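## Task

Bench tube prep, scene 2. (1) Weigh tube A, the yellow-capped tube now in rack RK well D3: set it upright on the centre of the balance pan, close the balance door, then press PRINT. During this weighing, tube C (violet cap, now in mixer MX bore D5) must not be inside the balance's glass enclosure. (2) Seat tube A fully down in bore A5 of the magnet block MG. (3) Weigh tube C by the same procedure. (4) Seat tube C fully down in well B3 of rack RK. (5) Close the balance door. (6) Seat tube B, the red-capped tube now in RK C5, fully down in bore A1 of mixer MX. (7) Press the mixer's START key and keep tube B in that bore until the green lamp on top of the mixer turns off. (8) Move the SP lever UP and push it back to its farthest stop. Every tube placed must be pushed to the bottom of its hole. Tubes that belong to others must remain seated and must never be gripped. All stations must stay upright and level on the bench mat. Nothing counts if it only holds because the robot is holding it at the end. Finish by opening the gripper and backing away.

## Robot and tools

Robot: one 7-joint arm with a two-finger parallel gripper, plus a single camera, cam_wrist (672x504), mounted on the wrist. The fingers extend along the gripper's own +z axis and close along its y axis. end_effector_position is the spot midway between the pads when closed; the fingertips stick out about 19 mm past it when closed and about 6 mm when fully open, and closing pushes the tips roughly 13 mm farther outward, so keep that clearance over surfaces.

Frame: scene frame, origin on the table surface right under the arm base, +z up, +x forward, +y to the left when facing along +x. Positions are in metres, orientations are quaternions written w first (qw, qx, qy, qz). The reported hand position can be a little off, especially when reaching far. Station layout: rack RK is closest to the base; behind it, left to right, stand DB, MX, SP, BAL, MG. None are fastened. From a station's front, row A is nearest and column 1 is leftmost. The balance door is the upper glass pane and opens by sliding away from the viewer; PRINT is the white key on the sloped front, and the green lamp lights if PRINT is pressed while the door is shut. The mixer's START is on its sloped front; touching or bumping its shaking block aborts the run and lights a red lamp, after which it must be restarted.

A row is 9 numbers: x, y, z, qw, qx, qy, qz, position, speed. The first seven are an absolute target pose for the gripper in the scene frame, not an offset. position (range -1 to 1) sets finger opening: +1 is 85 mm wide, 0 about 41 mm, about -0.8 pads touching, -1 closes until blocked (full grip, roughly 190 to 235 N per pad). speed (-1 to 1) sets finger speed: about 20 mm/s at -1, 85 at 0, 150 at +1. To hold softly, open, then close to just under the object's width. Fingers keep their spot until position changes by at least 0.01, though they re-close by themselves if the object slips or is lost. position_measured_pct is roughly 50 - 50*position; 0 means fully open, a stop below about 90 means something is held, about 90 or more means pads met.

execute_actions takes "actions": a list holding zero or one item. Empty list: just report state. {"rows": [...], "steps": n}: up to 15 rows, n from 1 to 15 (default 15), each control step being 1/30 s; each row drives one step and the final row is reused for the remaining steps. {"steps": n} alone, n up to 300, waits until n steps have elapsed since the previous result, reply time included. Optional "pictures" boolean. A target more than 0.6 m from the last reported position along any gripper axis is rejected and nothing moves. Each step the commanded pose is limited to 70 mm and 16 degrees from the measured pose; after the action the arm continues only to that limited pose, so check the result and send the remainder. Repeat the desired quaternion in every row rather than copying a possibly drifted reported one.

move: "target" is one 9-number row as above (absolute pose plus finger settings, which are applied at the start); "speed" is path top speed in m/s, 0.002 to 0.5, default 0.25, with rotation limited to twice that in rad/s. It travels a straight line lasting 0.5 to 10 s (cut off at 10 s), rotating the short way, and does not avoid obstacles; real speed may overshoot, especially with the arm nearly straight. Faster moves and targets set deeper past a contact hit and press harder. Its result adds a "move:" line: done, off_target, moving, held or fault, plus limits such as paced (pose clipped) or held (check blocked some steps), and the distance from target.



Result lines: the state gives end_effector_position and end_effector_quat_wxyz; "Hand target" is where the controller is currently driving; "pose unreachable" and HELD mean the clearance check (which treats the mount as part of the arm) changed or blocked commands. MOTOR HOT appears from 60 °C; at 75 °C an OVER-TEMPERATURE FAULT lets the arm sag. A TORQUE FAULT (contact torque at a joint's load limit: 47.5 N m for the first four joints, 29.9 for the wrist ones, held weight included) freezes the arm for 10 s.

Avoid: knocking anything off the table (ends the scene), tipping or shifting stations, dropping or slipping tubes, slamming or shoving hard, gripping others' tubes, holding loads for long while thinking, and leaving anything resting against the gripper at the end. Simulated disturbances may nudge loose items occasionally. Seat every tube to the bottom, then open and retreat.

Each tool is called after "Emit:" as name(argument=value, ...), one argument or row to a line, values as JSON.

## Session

Emit:
execute_actions(
  actions=[],
)

Scene clock: 0.00 s of 27600.00 s.
end_effector_position=(+0.1892, +0.0138, +0.2835) position_measured_pct=0.0 end_effector_quat_wxyz=(-0.000, +1.000, -0.016, +0.002)
Joint positions: [ 0.12  -0.247 -0.223  2.247 -0.065  1.121  4.599]
Joint velocities: [-0.     0.    -0.001 -0.     0.    -0.001  0.001]
Hand target: +0.189, +0.014, +0.284; -0.000, +1.000, -0.016, +0.002

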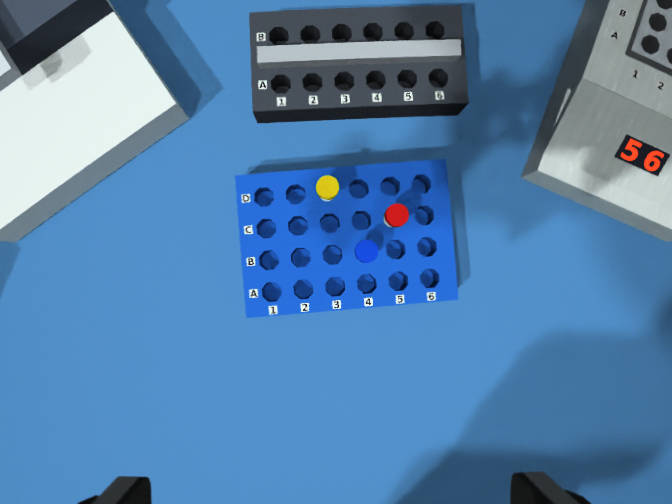

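Emit:
move(
  target=[0.16,-0.30,0.42,0,0.866,-0.5,0,-0.1,0],
  speed=0.3,
)

Scene clock: 12.23 s of 27600.00 s.
end_effector_position=(+0.1595, -0.3002, +0.4205) position_measured_pct=54.8 end_effector_quat_wxyz=(+0.002, +0.866, -0.500, +0.001)
Joint positions: [ 0.605  0.053  0.474  1.554 -0.034  1.538  4.732]
Joint velocities: [ 0.003  0.013  0.007 -0.003 -0.     0.001  0.002]
Hand target: +0.159, -0.300, +0.420; +0.002, +0.866, -0.500, +0.000
Off the commanded pose: 0.001 m, 0 deg.
move: done

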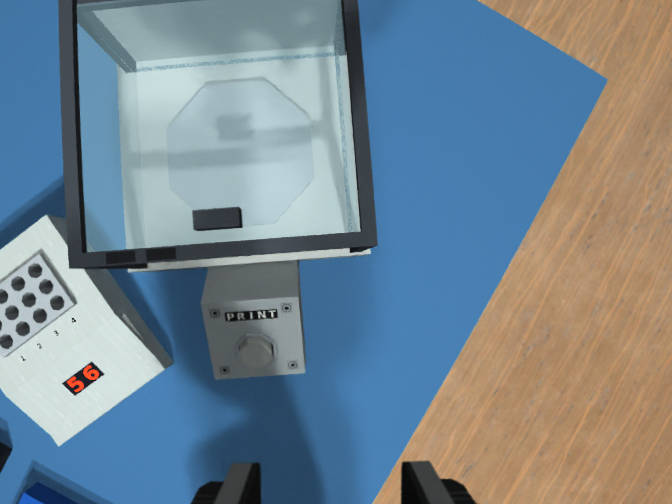

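Emit:
move(
  target=[0.2481,-0.3469,0.268,0,0.885,-0.4656,0,-0.1,0],
  speed=0.2,
)

Scene clock: 18.47 s of 27600.00 s.
end_effector_position=(+0.2483, -0.3469, +0.2686) position_measured_pct=54.8 end_effector_quat_wxyz=(+0.000, +0.885, -0.465, +0.000)
Joint positions: [ 0.617  0.363  0.418  1.687 -0.174  1.125  4.817]
Joint velocities: [ 0.003  0.008  0.002 -0.    -0.001  0.     0.   ]
Hand target: +0.248, -0.347, +0.268; +0.000, +0.885, -0.466, -0.000
Off the commanded pose: 0.001 m, 0 deg.
move: done

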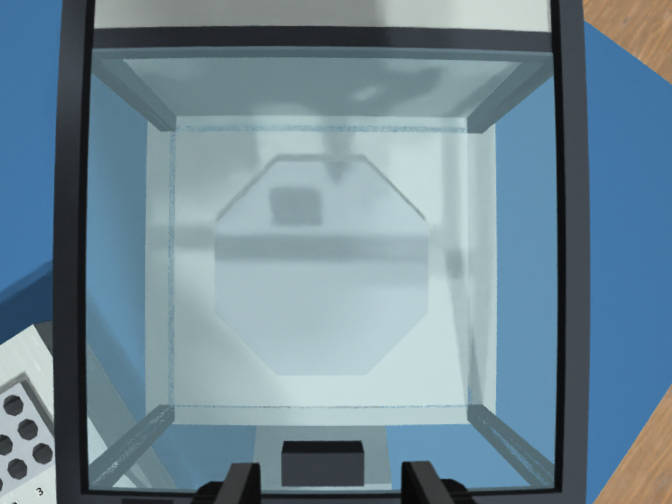

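Emit:
move(
  target=[0.2491,-0.3481,0.237,0,0.8825,-0.4702,0,-0.1,0],
  speed=0.04,
)

Emit:
move(
  target=[0.2491,-0.3481,0.237,0,0.8825,-0.4702,0,-0.42,-0.5],
  speed=0.04,
)

Emit:
move(
  target=[0.3155,-0.4469,0.237,0,0.8825,-0.4702,0,-0.42,-0.5],
  speed=0.08,
)

Scene clock: 27.77 s of 27600.00 s.
end_effector_position=(+0.2492, -0.3481, +0.2371) position_measured_pct=54.8 end_effector_quat_wxyz=(+0.000, +0.883, -0.470, +0.000)
Joint positions: [ 0.626  0.405  0.408  1.739 -0.197  1.036  4.828]
Joint velocities: [ 0.001  0.002 -0.001  0.    -0.    -0.002  0.001]
Hand target: +0.249, -0.348, +0.237; +0.000, +0.883, -0.470, -0.000
Off the commanded pose: 0.000 m, 0 deg.
move: done

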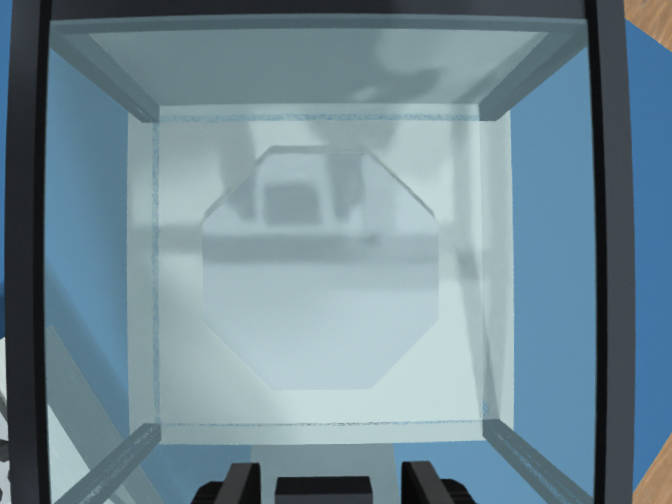

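Scene clock: 28.47 s of 27600.00 s.
end_effector_position=(+0.2505, -0.3473, +0.2375) position_measured_pct=68.3 end_effector_quat_wxyz=(-0.001, +0.883, -0.469, +0.001)
Joint positions: [ 0.625  0.404  0.408  1.739 -0.199  1.036  4.828]
Joint velocities: [-0.001  0.     0.002  0.    -0.001  0.001  0.   ]
Hand target: +0.249, -0.348, +0.237; -0.000, +0.883, -0.470, -0.000
Off the commanded pose: 0.002 m, 0 deg.
move: done

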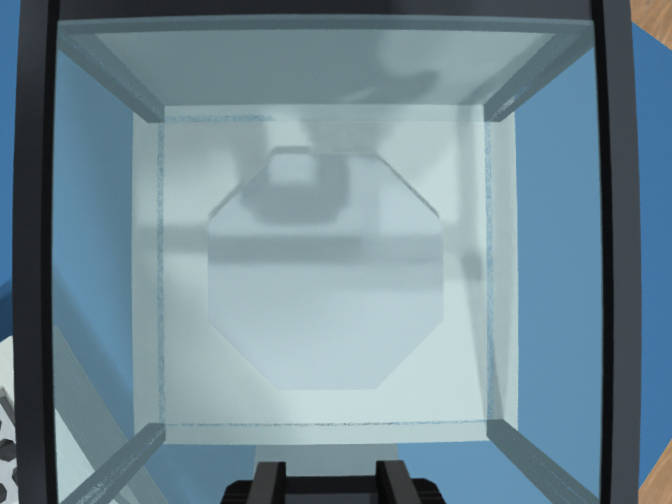

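Scene clock: 30.27 s of 27600.00 s.
end_effector_position=(+0.3174, -0.4457, +0.2381) position_measured_pct=68.3 end_effector_quat_wxyz=(-0.001, +0.883, -0.469, +0.001)
Joint positions: [ 0.721  0.664  0.389  1.295 -0.266  1.23   4.847]
Joint velocities: [-0.     0.004  0.003 -0.005 -0.004  0.001  0.002]
Hand target: +0.316, -0.447, +0.237; +0.000, +0.883, -0.470, -0.000
Off the commanded pose: 0.003 m, 0 deg.
move: done

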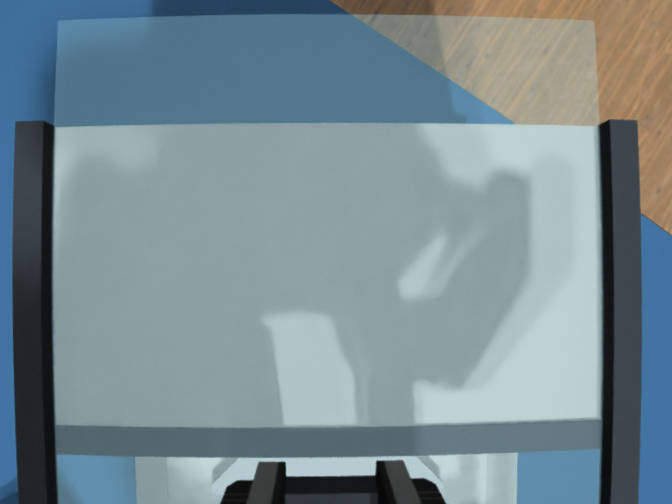

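Emit:
move(
  target=[0.3177,-0.4455,0.2375,0,0.8825,-0.4702,0,-0.1,-0.5],
  speed=0.02,
)

Emit:
move(
  target=[0.3177,-0.4455,0.27,0,0.8825,-0.4702,0,-0.1,-0.5],
  speed=0.08,
)

Emit:
move(
  target=[0.25,-0.2,0.27,0,0.97,-0.243,0,-0.35,0],
  speed=0.3,
)

Emit:
move(
  target=[0.2948,0.008,0.11,0,0.9997,0.0253,0,-0.35,0],
  speed=0.25,
)

Scene clock: 60.70 s of 27600.00 s.
end_effector_position=(+0.3177, -0.4455, +0.2375) position_measured_pct=54.8 end_effector_quat_wxyz=(+0.000, +0.883, -0.470, +0.000)
Joint positions: [ 0.718  0.665  0.391  1.295 -0.266  1.23   4.843]
Joint velocities: [0.    0.    0.002 0.    0.    0.002 0.001]
Hand target: +0.318, -0.446, +0.238; +0.000, +0.883, -0.470, +0.000
Off the commanded pose: 0.000 m, 0 deg.
move: done

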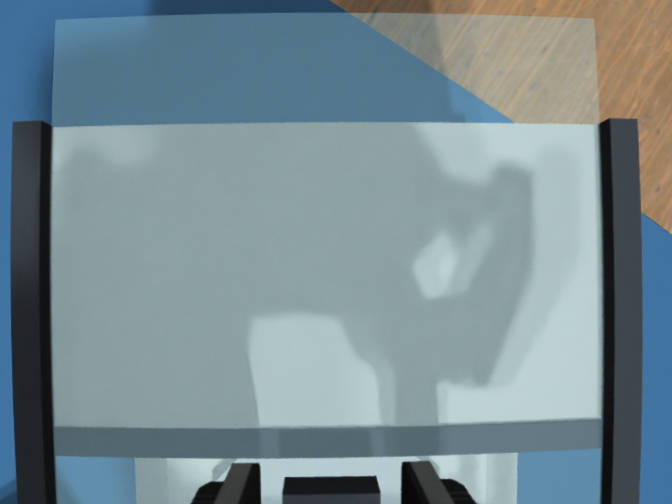

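Scene clock: 61.43 s of 27600.00 s.
end_effector_position=(+0.3177, -0.4454, +0.2700) position_measured_pct=54.8 end_effector_quat_wxyz=(-0.000, +0.883, -0.470, +0.000)
Joint positions: [ 0.719  0.64   0.4    1.232 -0.255  1.317  4.832]
Joint velocities: [ 0.001  0.001  0.     0.    -0.    -0.    -0.001]
Hand target: +0.318, -0.445, +0.270; -0.000, +0.883, -0.470, +0.000
Off the commanded pose: 0.000 m, 0 deg.
move: done

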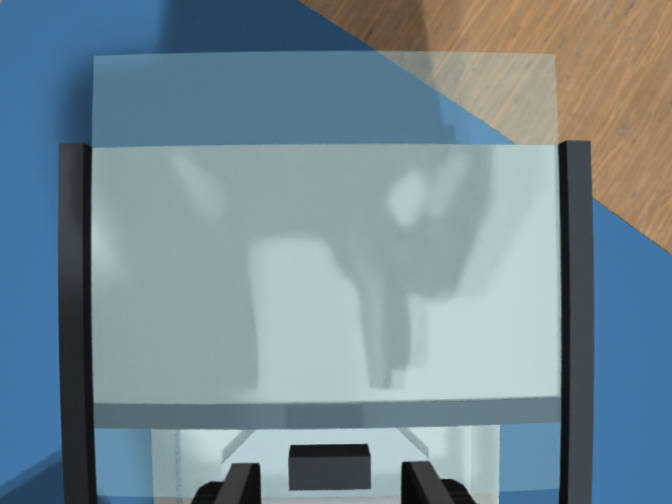

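Scene clock: 62.87 s of 27600.00 s.
end_effector_position=(+0.2501, -0.1999, +0.2693) position_measured_pct=67.5 end_effector_quat_wxyz=(-0.001, +0.970, -0.243, +0.000)
Joint positions: [ 0.398  0.104  0.258  1.995 -0.047  1.042  4.887]
Joint velocities: [-0.002 -0.007 -0.003  0.     0.    -0.    -0.001]
Hand target: +0.250, -0.200, +0.269; -0.001, +0.970, -0.243, +0.001
Off the commanded pose: 0.001 m, 0 deg.
move: done

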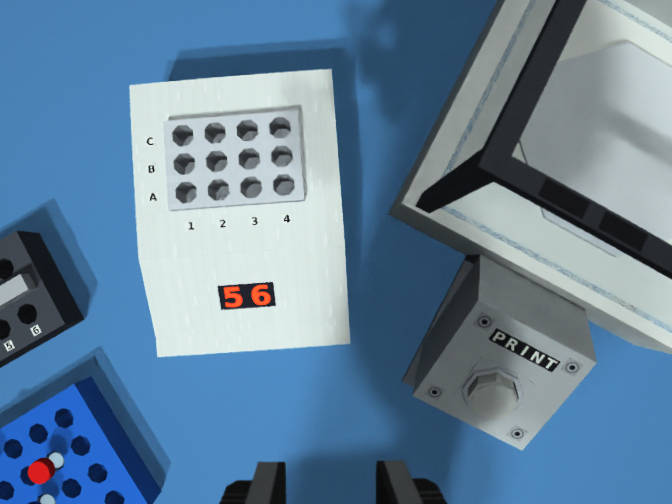

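Scene clock: 64.47 s of 27600.00 s.
end_effector_position=(+0.2953, +0.0081, +0.1103) position_measured_pct=67.5 end_effector_quat_wxyz=(-0.001, +1.000, +0.025, +0.001)
Joint positions: [-0.063  0.386 -0.035  2.324  0.016  0.419  4.64 ]
Joint velocities: [-0.004  0.005 -0.002  0.     0.003  0.001 -0.003]
Hand target: +0.295, +0.008, +0.110; -0.001, +1.000, +0.026, +0.000
Off the commanded pose: 0.001 m, 0 deg.
move: done

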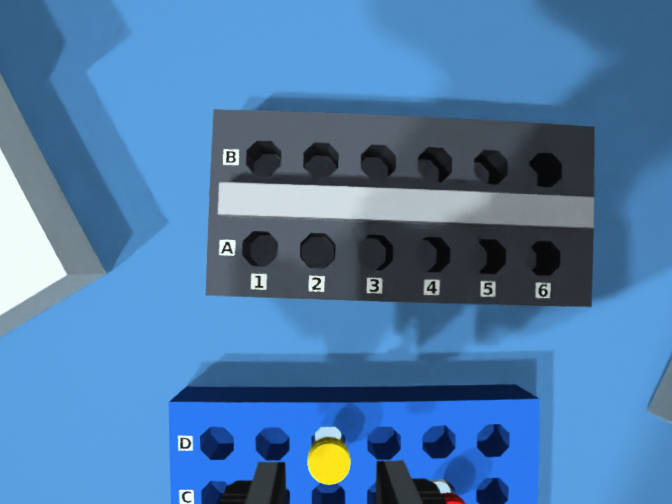

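Emit:
move(
  target=[0.2945,0.0081,0.0545,0,0.9997,0.0253,0,-0.35,0],
  speed=0.05,
)

Emit:
move(
  target=[0.2945,0.0081,0.0545,0,0.9997,0.0253,0,-0.64,-0.5],
  speed=0.04,
)

Emit:
move(
  target=[0.2945,0.0081,0.10,0,0.9997,0.0253,0,-0.64,-0.5],
  speed=0.05,
)

Scene clock: 73.77 s of 27600.00 s.
end_effector_position=(+0.2948, +0.0080, +0.0548) position_measured_pct=67.5 end_effector_quat_wxyz=(+0.000, +1.000, +0.025, +0.000)
Joint positions: [-0.078  0.561 -0.02   2.368  0.03   0.2    4.626]
Joint velocities: [-0.001  0.007  0.001  0.001  0.    -0.001  0.001]
Hand target: +0.295, +0.008, +0.055; +0.000, +1.000, +0.025, +0.000
Off the commanded pose: 0.000 m, 0 deg.
move: done

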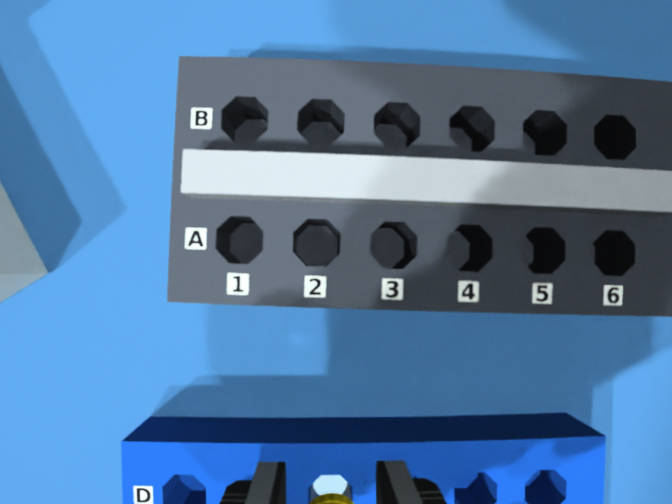

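Scene clock: 74.47 s of 27600.00 s.
end_effector_position=(+0.2948, +0.0081, +0.0547) position_measured_pct=80.2 end_effector_quat_wxyz=(-0.000, +1.000, +0.025, +0.000)
Joint positions: [-0.078  0.562 -0.021  2.368  0.03   0.2    4.626]
Joint velocities: [-0.001  0.001  0.     0.001 -0.     0.    -0.001]
Hand target: +0.295, +0.008, +0.055; +0.000, +1.000, +0.025, -0.000
Off the commanded pose: 0.000 m, 0 deg.
move: done

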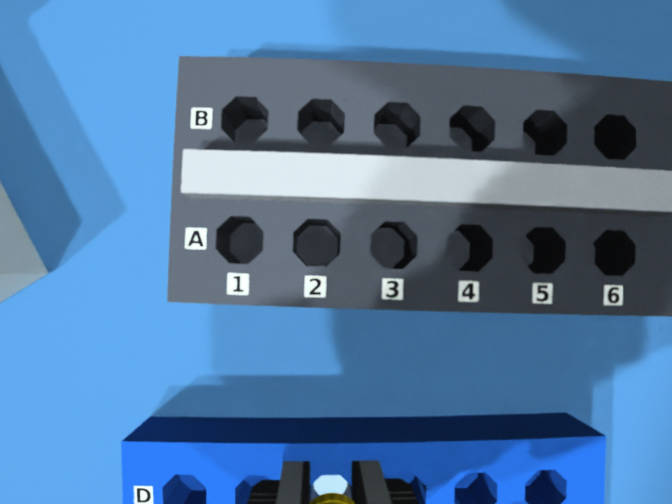

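Scene clock: 75.63 s of 27600.00 s.
end_effector_position=(+0.2943, +0.0081, +0.0997) position_measured_pct=80.2 end_effector_quat_wxyz=(-0.000, +1.000, +0.025, -0.000)
Joint positions: [-0.068  0.417 -0.032  2.335  0.02   0.378  4.635]
Joint velocities: [ 0.001 -0.007  0.    -0.002 -0.    -0.002  0.001]
Hand target: +0.294, +0.008, +0.100; -0.000, +1.000, +0.025, -0.000
Off the commanded pose: 0.000 m, 0 deg.
move: done

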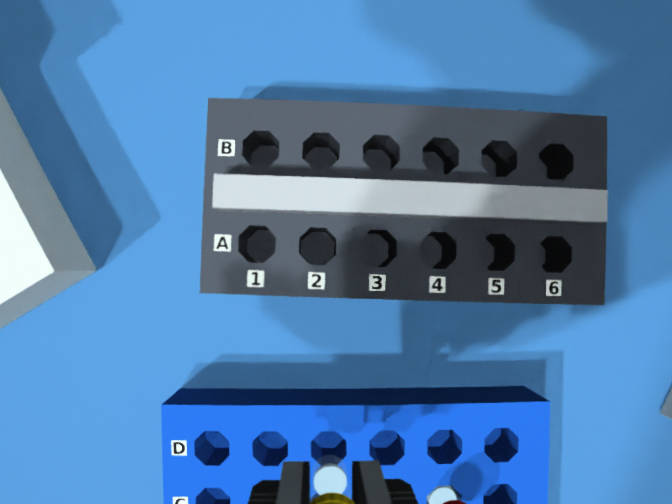

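Emit:
move(
  target=[0.27,-0.08,0.30,0,0.99,-0.141,0,-0.64,-0.5],
  speed=0.25,
)

Emit:
move(
  target=[0.2828,-0.3941,0.30,0,0.8825,-0.4702,0,-0.64,-0.5],
  speed=0.25,
)

Emit:
move(
  target=[0.2828,-0.3941,0.145,0,0.8825,-0.4702,0,-0.64,-0.5],
  speed=0.13,
)

Emit:
move(
  target=[0.2828,-0.3941,0.135,0,0.8825,-0.4702,0,-0.64,-0.5],
  speed=0.008,
)

Scene clock: 87.67 s of 27600.00 s.
end_effector_position=(+0.2698, -0.0800, +0.2996) position_measured_pct=80.2 end_effector_quat_wxyz=(+0.000, +0.990, -0.141, -0.000)
Joint positions: [ 0.114 -0.031  0.112  2.02  -0.005  1.144  4.645]
Joint velocities: [ 0.    -0.004  0.002 -0.    -0.     0.002  0.   ]
Hand target: +0.270, -0.080, +0.300; +0.000, +0.990, -0.141, -0.000
Off the commanded pose: 0.000 m, 0 deg.
move: done

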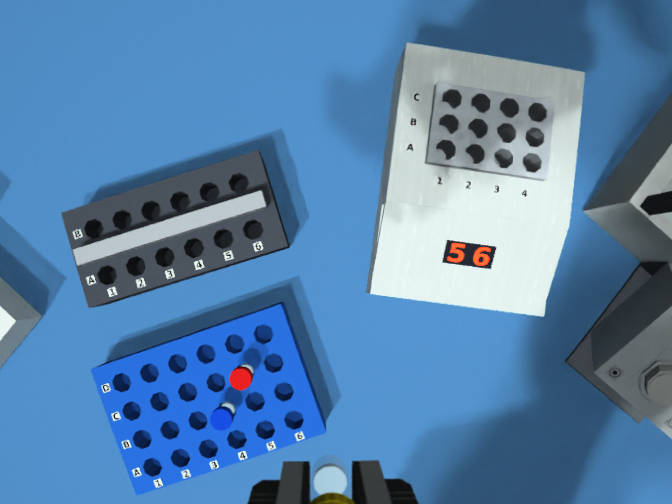

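Scene clock: 89.50 s of 27600.00 s.
end_effector_position=(+0.2827, -0.3942, +0.3010) position_measured_pct=80.2 end_effector_quat_wxyz=(+0.002, +0.883, -0.470, +0.000)
Joint positions: [ 0.63   0.474  0.466  1.42  -0.225  1.296  4.834]
Joint velocities: [ 0.004  0.012  0.004 -0.003 -0.002  0.002  0.001]
Hand target: +0.282, -0.394, +0.300; +0.002, +0.883, -0.470, -0.000
Off the commanded pose: 0.001 m, 0 deg.
move: done

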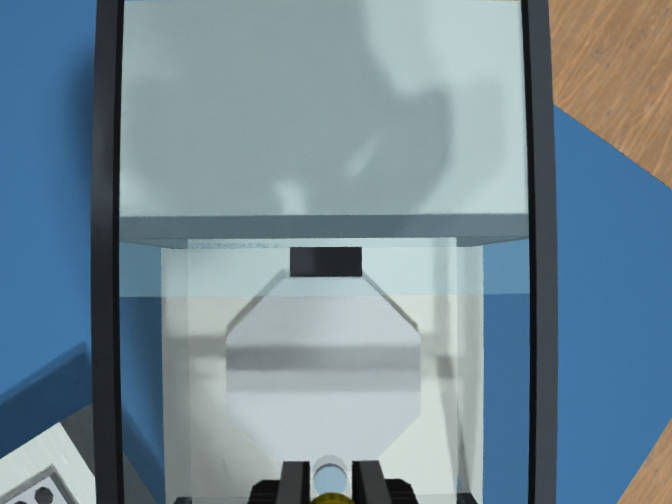

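Scene clock: 91.03 s of 27600.00 s.
end_effector_position=(+0.2829, -0.3943, +0.1453) position_measured_pct=80.2 end_effector_quat_wxyz=(+0.000, +0.883, -0.470, +0.000)
Joint positions: [ 0.669  0.655  0.395  1.668 -0.324  0.882  4.92 ]
Joint velocities: [ 0.002  0.004  0.     0.001 -0.    -0.    -0.   ]
Hand target: +0.283, -0.394, +0.145; +0.000, +0.883, -0.470, -0.000
Off the commanded pose: 0.000 m, 0 deg.
move: done

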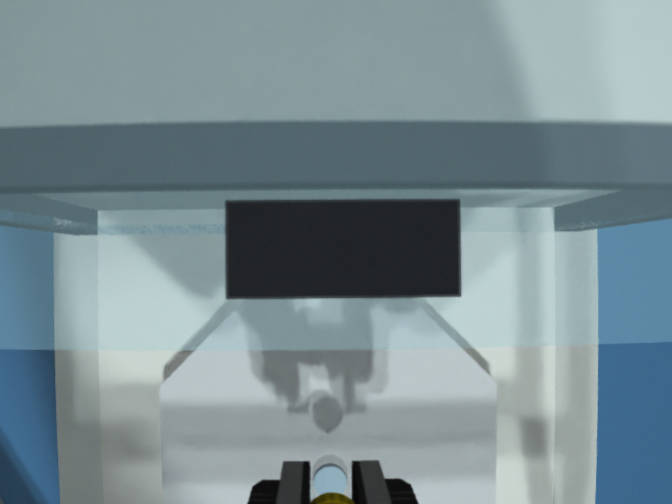

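Scene clock: 92.53 s of 27600.00 s.
end_effector_position=(+0.2828, -0.3941, +0.1350) position_measured_pct=80.2 end_effector_quat_wxyz=(+0.000, +0.883, -0.470, +0.000)
Joint positions: [ 0.674  0.671  0.387  1.678 -0.333  0.857  4.927]
Joint velocities: [ 0.001  0.002 -0.    -0.     0.    -0.001  0.   ]
Hand target: +0.283, -0.394, +0.135; +0.000, +0.883, -0.470, -0.000
Off the commanded pose: 0.000 m, 0 deg.
move: done

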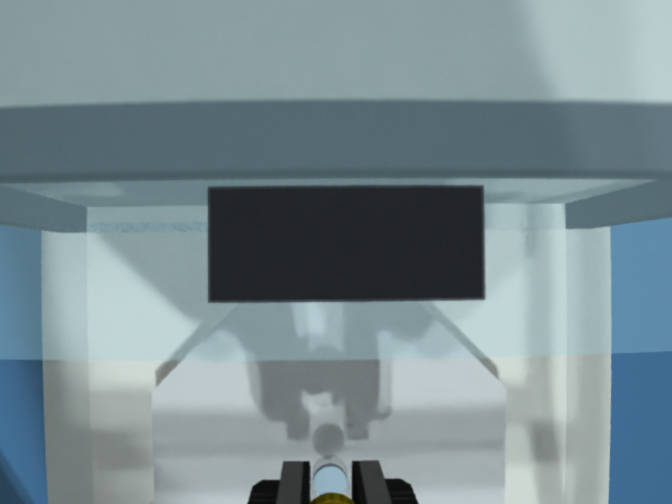

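Emit:
move(
  target=[0.2828,-0.3941,0.133,0,0.8825,-0.4702,0,-0.64,-0.5],
  speed=0.003,
)

Scene clock: 97.10 s of 27600.00 s.
end_effector_position=(+0.2828, -0.3941, +0.1330) position_measured_pct=80.2 end_effector_quat_wxyz=(+0.000, +0.883, -0.470, +0.000)
Joint positions: [ 0.675  0.674  0.386  1.68  -0.335  0.852  4.928]
Joint velocities: [ 0.001  0.001  0.    -0.     0.     0.002  0.   ]
Hand target: +0.283, -0.394, +0.133; +0.000, +0.883, -0.470, -0.000
Off the commanded pose: 0.000 m, 0 deg.
move: done

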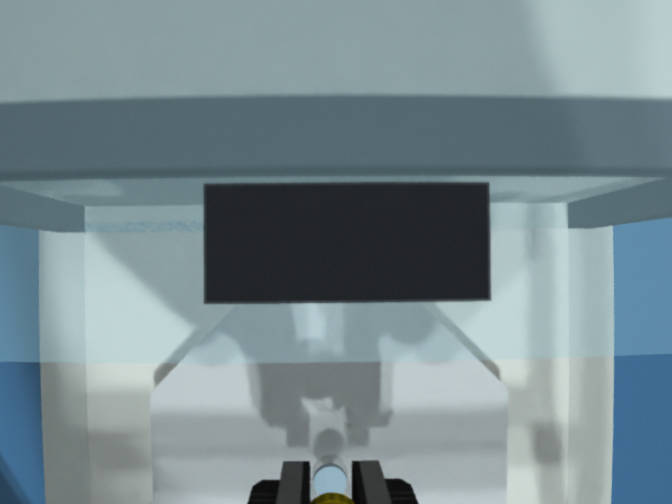

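Emit:
move(
  target=[0.2828,-0.3941,0.1315,0,0.8825,-0.4702,0,-0.64,-0.5],
  speed=0.003,
)

Scene clock: 101.67 s of 27600.00 s.
end_effector_position=(+0.2828, -0.3941, +0.1315) position_measured_pct=80.2 end_effector_quat_wxyz=(+0.000, +0.883, -0.470, +0.000)
Joint positions: [ 0.676  0.677  0.385  1.681 -0.336  0.848  4.929]
Joint velocities: [ 0.002  0.001  0.001 -0.001  0.    -0.001 -0.001]
Hand target: +0.283, -0.394, +0.132; +0.000, +0.883, -0.470, -0.000
Off the commanded pose: 0.000 m, 0 deg.
move: done

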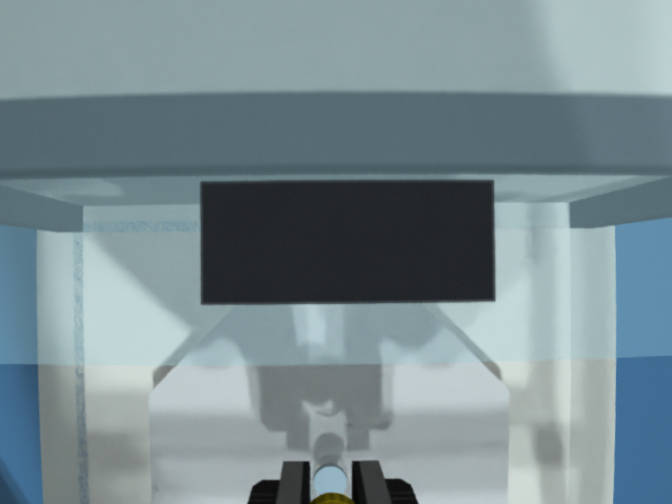

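Emit:
move(
  target=[0.2828,-0.3941,0.130,0,0.8825,-0.4702,0,-0.64,-0.5],
  speed=0.003,
)

Scene clock: 104.97 s of 27600.00 s.
end_effector_position=(+0.2829, -0.3942, +0.1303) position_measured_pct=80.2 end_effector_quat_wxyz=(+0.000, +0.883, -0.470, +0.000)
Joint positions: [ 0.676  0.679  0.384  1.682 -0.337  0.845  4.93 ]
Joint velocities: [-0.002 -0.    -0.001 -0.    -0.    -0.002 -0.002]
Hand target: +0.283, -0.394, +0.130; +0.000, +0.883, -0.470, -0.000
Off the commanded pose: 0.000 m, 0 deg.
move: done

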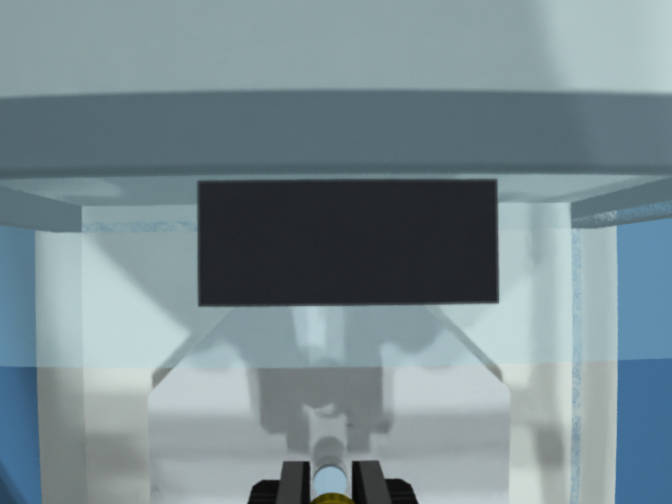

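Contact at ≈0.1303.

Emit:
move(
  target=[0.2829,-0.3942,0.1305,0,0.8825,-0.4702,0,-0.64,-0.5],
  speed=0.003,
)

Emit:
move(
  target=[0.2829,-0.3942,0.1305,0,0.8825,-0.4702,0,-0.4,-1],
  speed=0.003,
)

Emit:
move(
  target=[0.2829,-0.3942,0.268,0,0.8825,-0.4702,0,-0.4,-1],
  speed=0.13,
)

Emit:
move(
  target=[0.3177,-0.4455,0.266,0,0.8825,-0.4702,0,-0.1,0],
  speed=0.15,
)

Emit:
move(
  target=[0.3177,-0.4455,0.2375,0,0.8825,-0.4702,0,-0.1,0],
  speed=0.04,
)

Emit:
move(
  target=[0.3177,-0.4455,0.2375,0,0.8825,-0.4702,0,-0.42,-0.5],
  speed=0.04,
)

Emit:
move(
  target=[0.2536,-0.3511,0.237,0,0.8825,-0.4702,0,-0.42,-0.5],
  speed=0.08,
)

Emit:
move(
  target=[0.2496,-0.3453,0.237,0,0.8825,-0.4702,0,-0.42,-0.5],
  speed=0.012,
)

Scene clock: 117.30 s of 27600.00 s.
end_effector_position=(+0.2829, -0.3942, +0.1305) position_measured_pct=80.2 end_effector_quat_wxyz=(+0.000, +0.883, -0.470, +0.000)
Joint positions: [ 0.676  0.678  0.384  1.682 -0.337  0.846  4.93 ]
Joint velocities: [ 0.001 -0.    -0.002  0.001  0.     0.     0.002]
Hand target: +0.283, -0.394, +0.130; -0.000, +0.883, -0.470, +0.000
Off the commanded pose: 0.000 m, 0 deg.
move: done

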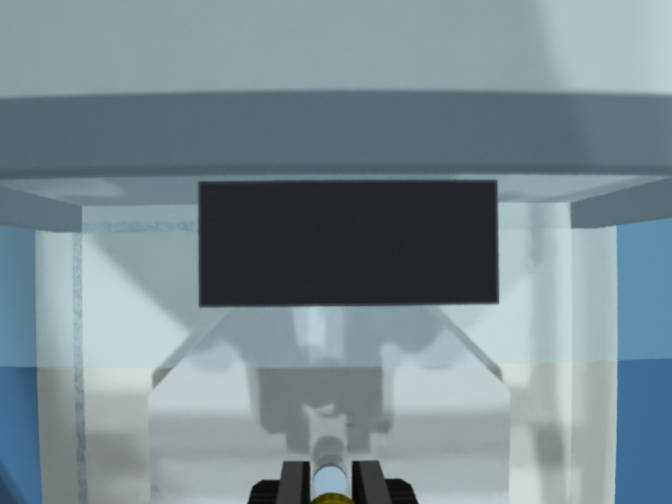

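Scene clock: 118.07 s of 27600.00 s.
end_effector_position=(+0.2829, -0.3942, +0.1305) position_measured_pct=69.8 end_effector_quat_wxyz=(+0.000, +0.883, -0.470, +0.000)
Joint positions: [ 0.676  0.678  0.384  1.682 -0.337  0.846  4.93 ]
Joint velocities: [ 0.     0.     0.001 -0.    -0.    -0.001  0.   ]
Hand target: +0.283, -0.394, +0.130; -0.000, +0.883, -0.470, +0.000
Off the commanded pose: 0.000 m, 0 deg.
move: done

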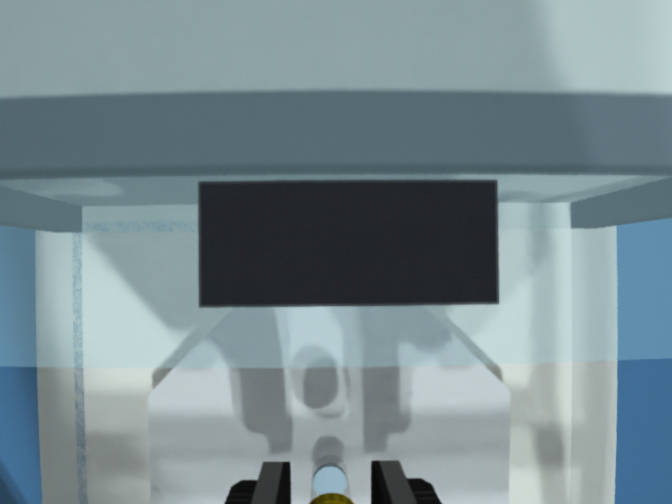

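Scene clock: 119.47 s of 27600.00 s.
end_effector_position=(+0.2829, -0.3940, +0.2678) position_measured_pct=69.8 end_effector_quat_wxyz=(-0.000, +0.882, -0.470, +0.000)
Joint positions: [ 0.636  0.503  0.455  1.486 -0.243  1.207  4.85 ]
Joint velocities: [ 0.001 -0.001 -0.    -0.001  0.     0.001  0.   ]
Hand target: +0.283, -0.394, +0.268; -0.000, +0.882, -0.470, +0.000
Off the commanded pose: 0.000 m, 0 deg.
move: done

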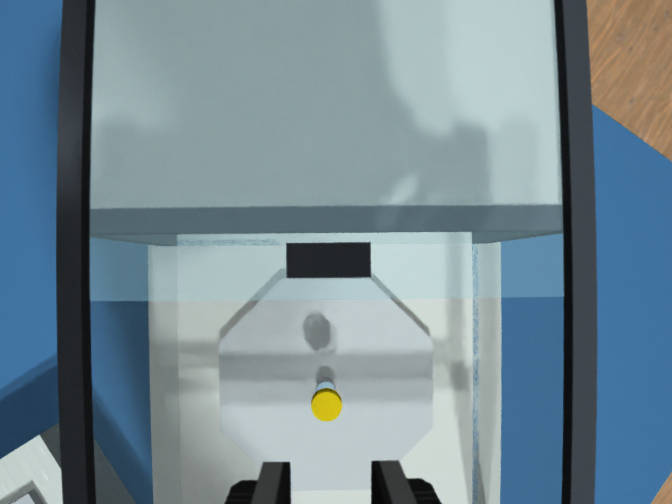

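Scene clock: 120.27 s of 27600.00 s.
end_effector_position=(+0.3180, -0.4453, +0.2667) position_measured_pct=54.8 end_effector_quat_wxyz=(+0.000, +0.883, -0.470, +0.000)
Joint positions: [ 0.696  0.647  0.442  1.241 -0.283  1.31   4.852]
Joint velocities: [ 0.006  0.012  0.002 -0.004 -0.     0.001  0.   ]
Hand target: +0.318, -0.445, +0.266; +0.000, +0.883, -0.470, -0.000
Off the commanded pose: 0.001 m, 0 deg.
move: done

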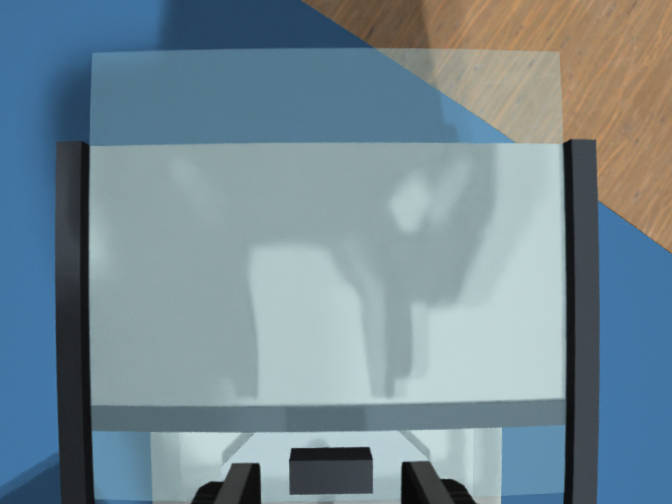

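Scene clock: 121.23 s of 27600.00 s.
end_effector_position=(+0.3177, -0.4455, +0.2375) position_measured_pct=54.8 end_effector_quat_wxyz=(+0.000, +0.883, -0.470, +0.000)
Joint positions: [ 0.696  0.671  0.433  1.296 -0.293  1.235  4.864]
Joint velocities: [ 0.001  0.     0.002  0.001  0.    -0.    -0.   ]
Hand target: +0.318, -0.446, +0.238; +0.000, +0.883, -0.470, -0.000
Off the commanded pose: 0.000 m, 0 deg.
move: done

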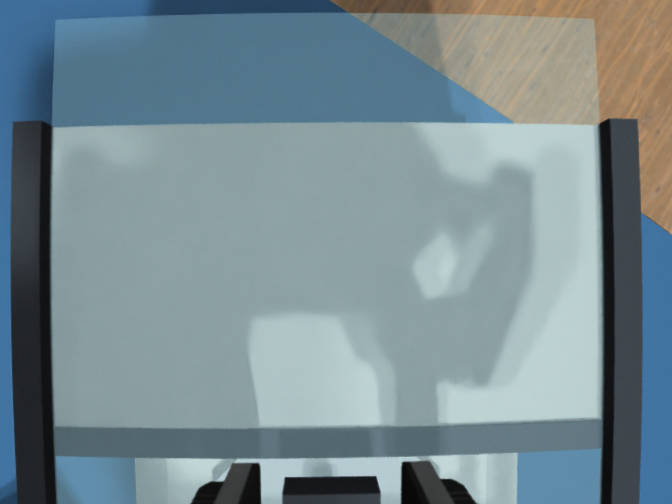

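Scene clock: 121.93 s of 27600.00 s.
end_effector_position=(+0.3177, -0.4455, +0.2377) position_measured_pct=68.3 end_effector_quat_wxyz=(+0.000, +0.883, -0.470, +0.000)
Joint positions: [ 0.696  0.671  0.433  1.296 -0.293  1.235  4.864]
Joint velocities: [-0.001 -0.     0.001 -0.    -0.    -0.     0.   ]
Hand target: +0.318, -0.446, +0.238; +0.000, +0.883, -0.470, -0.000
Off the commanded pose: 0.000 m, 0 deg.
move: done

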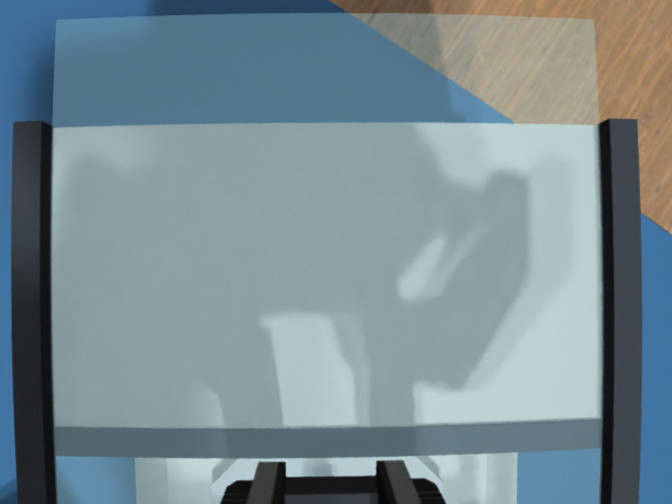

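Scene clock: 123.67 s of 27600.00 s.
end_effector_position=(+0.2537, -0.3516, +0.2371) position_measured_pct=68.3 end_effector_quat_wxyz=(-0.000, +0.882, -0.470, +0.001)
Joint positions: [ 0.592  0.422  0.459  1.724 -0.227  1.045  4.851]
Joint velocities: [-0.002 -0.003 -0.001  0.004  0.002  0.    -0.   ]
Hand target: +0.254, -0.351, +0.237; -0.000, +0.883, -0.470, +0.000
Off the commanded pose: 0.001 m, 0 deg.
move: done

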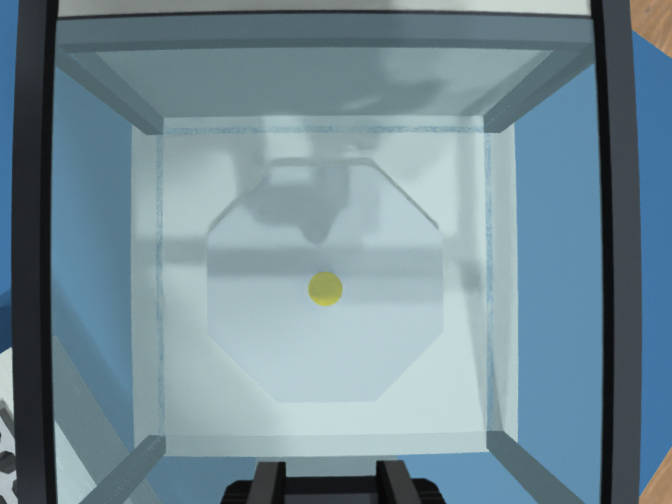

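Scene clock: 124.53 s of 27600.00 s.
end_effector_position=(+0.2505, -0.3468, +0.2371) position_measured_pct=68.3 end_effector_quat_wxyz=(+0.001, +0.883, -0.470, +0.002)
Joint positions: [ 0.584  0.408  0.461  1.745 -0.221  1.033  4.847]
Joint velocities: [-0.001 -0.001 -0.     0.001  0.    -0.001  0.   ]
Hand target: +0.250, -0.345, +0.237; -0.000, +0.883, -0.470, +0.000
Off the commanded pose: 0.002 m, 0 deg.
move: done

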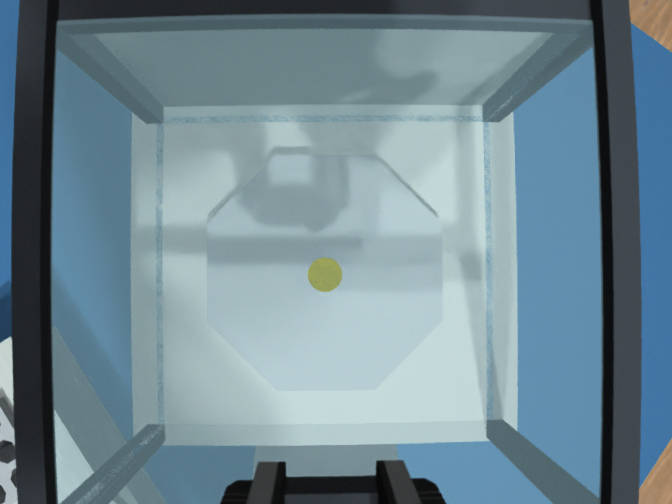

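Emit:
move(
  target=[0.2504,-0.3467,0.237,0,0.8825,-0.4702,0,-0.1,-0.5],
  speed=0.01,
)

Emit:
move(
  target=[0.2504,-0.3467,0.268,0,0.8825,-0.4702,0,-0.1,-0.5],
  speed=0.08,
)

Emit:
move(
  target=[0.196,-0.2666,0.268,0,0.9566,0.2915,0,-1,0],
  speed=0.3,
)

Emit:
move(
  target=[0.196,-0.2666,0.102,0,0.9566,0.2915,0,-1,0],
  speed=0.2,
)

Emit:
move(
  target=[0.196,-0.2666,0.091,0,0.9566,0.2915,0,-1,0],
  speed=0.01,
)

Scene clock: 138.20 s of 27600.00 s.
end_effector_position=(+0.2504, -0.3467, +0.2370) position_measured_pct=54.8 end_effector_quat_wxyz=(+0.000, +0.883, -0.470, +0.000)
Joint positions: [ 0.586  0.411  0.46   1.742 -0.222  1.038  4.848]
Joint velocities: [ 0.001  0.001  0.     0.    -0.     0.001  0.   ]
Hand target: +0.250, -0.347, +0.237; +0.000, +0.883, -0.470, -0.000
Off the commanded pose: 0.000 m, 0 deg.
move: done

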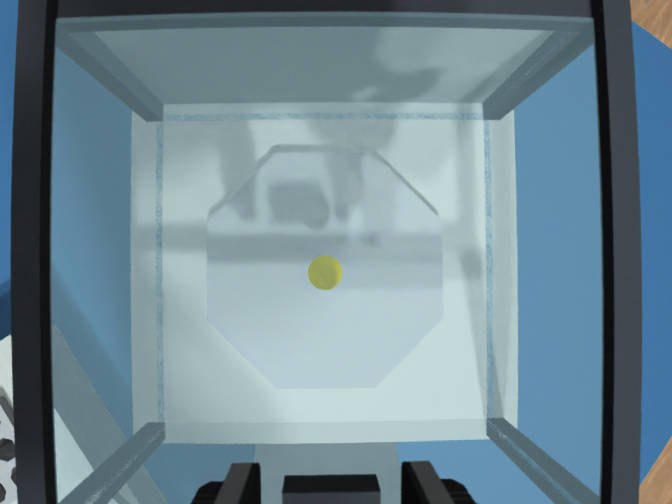

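Scene clock: 138.93 s of 27600.00 s.
end_effector_position=(+0.2503, -0.3467, +0.2679) position_measured_pct=54.8 end_effector_quat_wxyz=(-0.000, +0.883, -0.470, -0.000)
Joint positions: [ 0.576  0.374  0.473  1.685 -0.199  1.129  4.827]
Joint velocities: [-0.003 -0.002 -0.001 -0.001  0.    -0.    -0.   ]
Hand target: +0.250, -0.347, +0.268; -0.000, +0.883, -0.470, +0.000
Off the commanded pose: 0.000 m, 0 deg.
move: done

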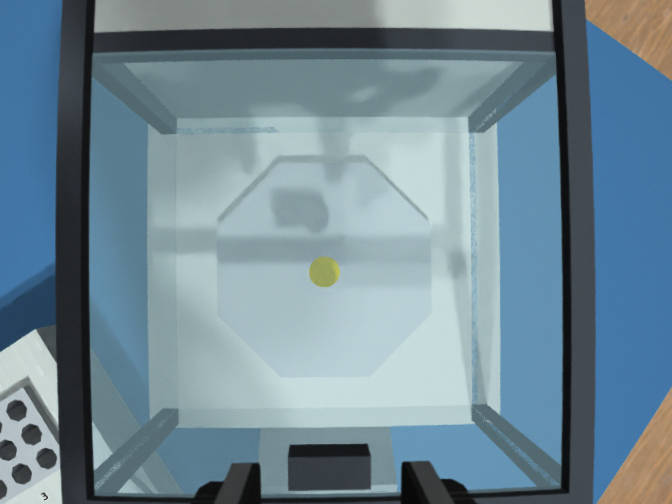

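Scene clock: 141.93 s of 27600.00 s.
end_effector_position=(+0.1962, -0.2665, +0.2677) position_measured_pct=91.7 end_effector_quat_wxyz=(-0.000, +0.957, +0.292, +0.000)
Joint positions: [ 0.715  0.137  0.204  1.965 -0.047  1.042  6.232]
Joint velocities: [ 0.001 -0.003  0.003  0.001 -0.    -0.001  0.001]
Hand target: +0.196, -0.267, +0.268; -0.000, +0.957, +0.292, +0.000
Off the commanded pose: 0.000 m, 0 deg.
move: done

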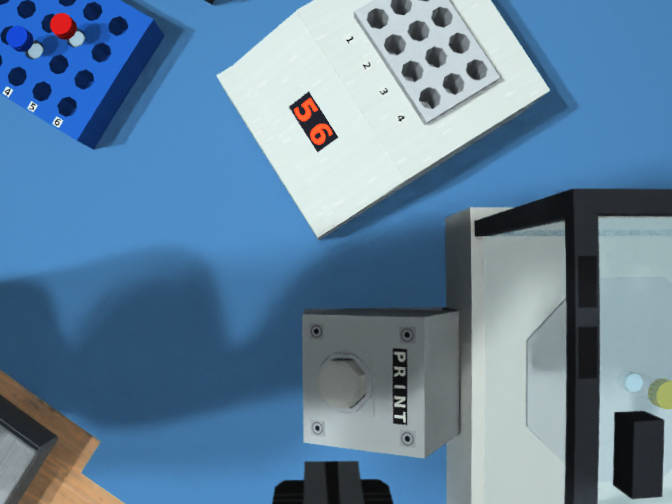

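Scene clock: 143.27 s of 27600.00 s.
end_effector_position=(+0.1961, -0.2669, +0.1024) position_measured_pct=91.7 end_effector_quat_wxyz=(+0.000, +0.956, +0.292, -0.000)
Joint positions: [ 0.782  0.473  0.139  2.217 -0.169  0.459  6.349]
Joint velocities: [ 0.002  0.005  0.001 -0.    -0.001 -0.     0.002]
Hand target: +0.196, -0.267, +0.102; +0.000, +0.957, +0.292, -0.001
Off the commanded pose: 0.000 m, 0 deg.
move: done

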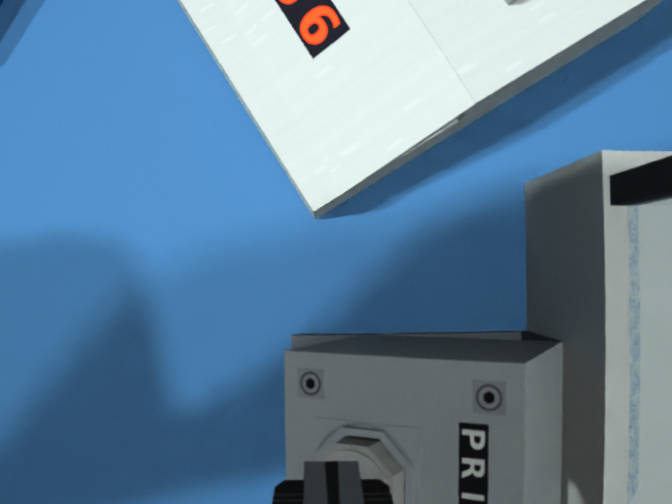

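Scene clock: 144.63 s of 27600.00 s.
end_effector_position=(+0.1962, -0.2668, +0.0919) position_measured_pct=91.7 end_effector_quat_wxyz=(+0.001, +0.957, +0.291, +0.000)
Joint positions: [ 0.793  0.501  0.126  2.226 -0.179  0.42   6.359]
Joint velocities: [ 0.     0.001  0.     0.    -0.     0.001 -0.001]
Hand target: +0.196, -0.267, +0.091; +0.000, +0.957, +0.292, -0.000
Off the commanded pose: 0.001 m, 0 deg.
move: done

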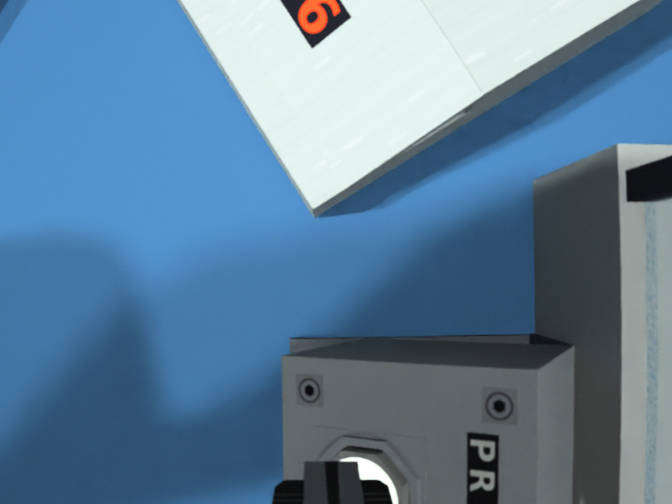

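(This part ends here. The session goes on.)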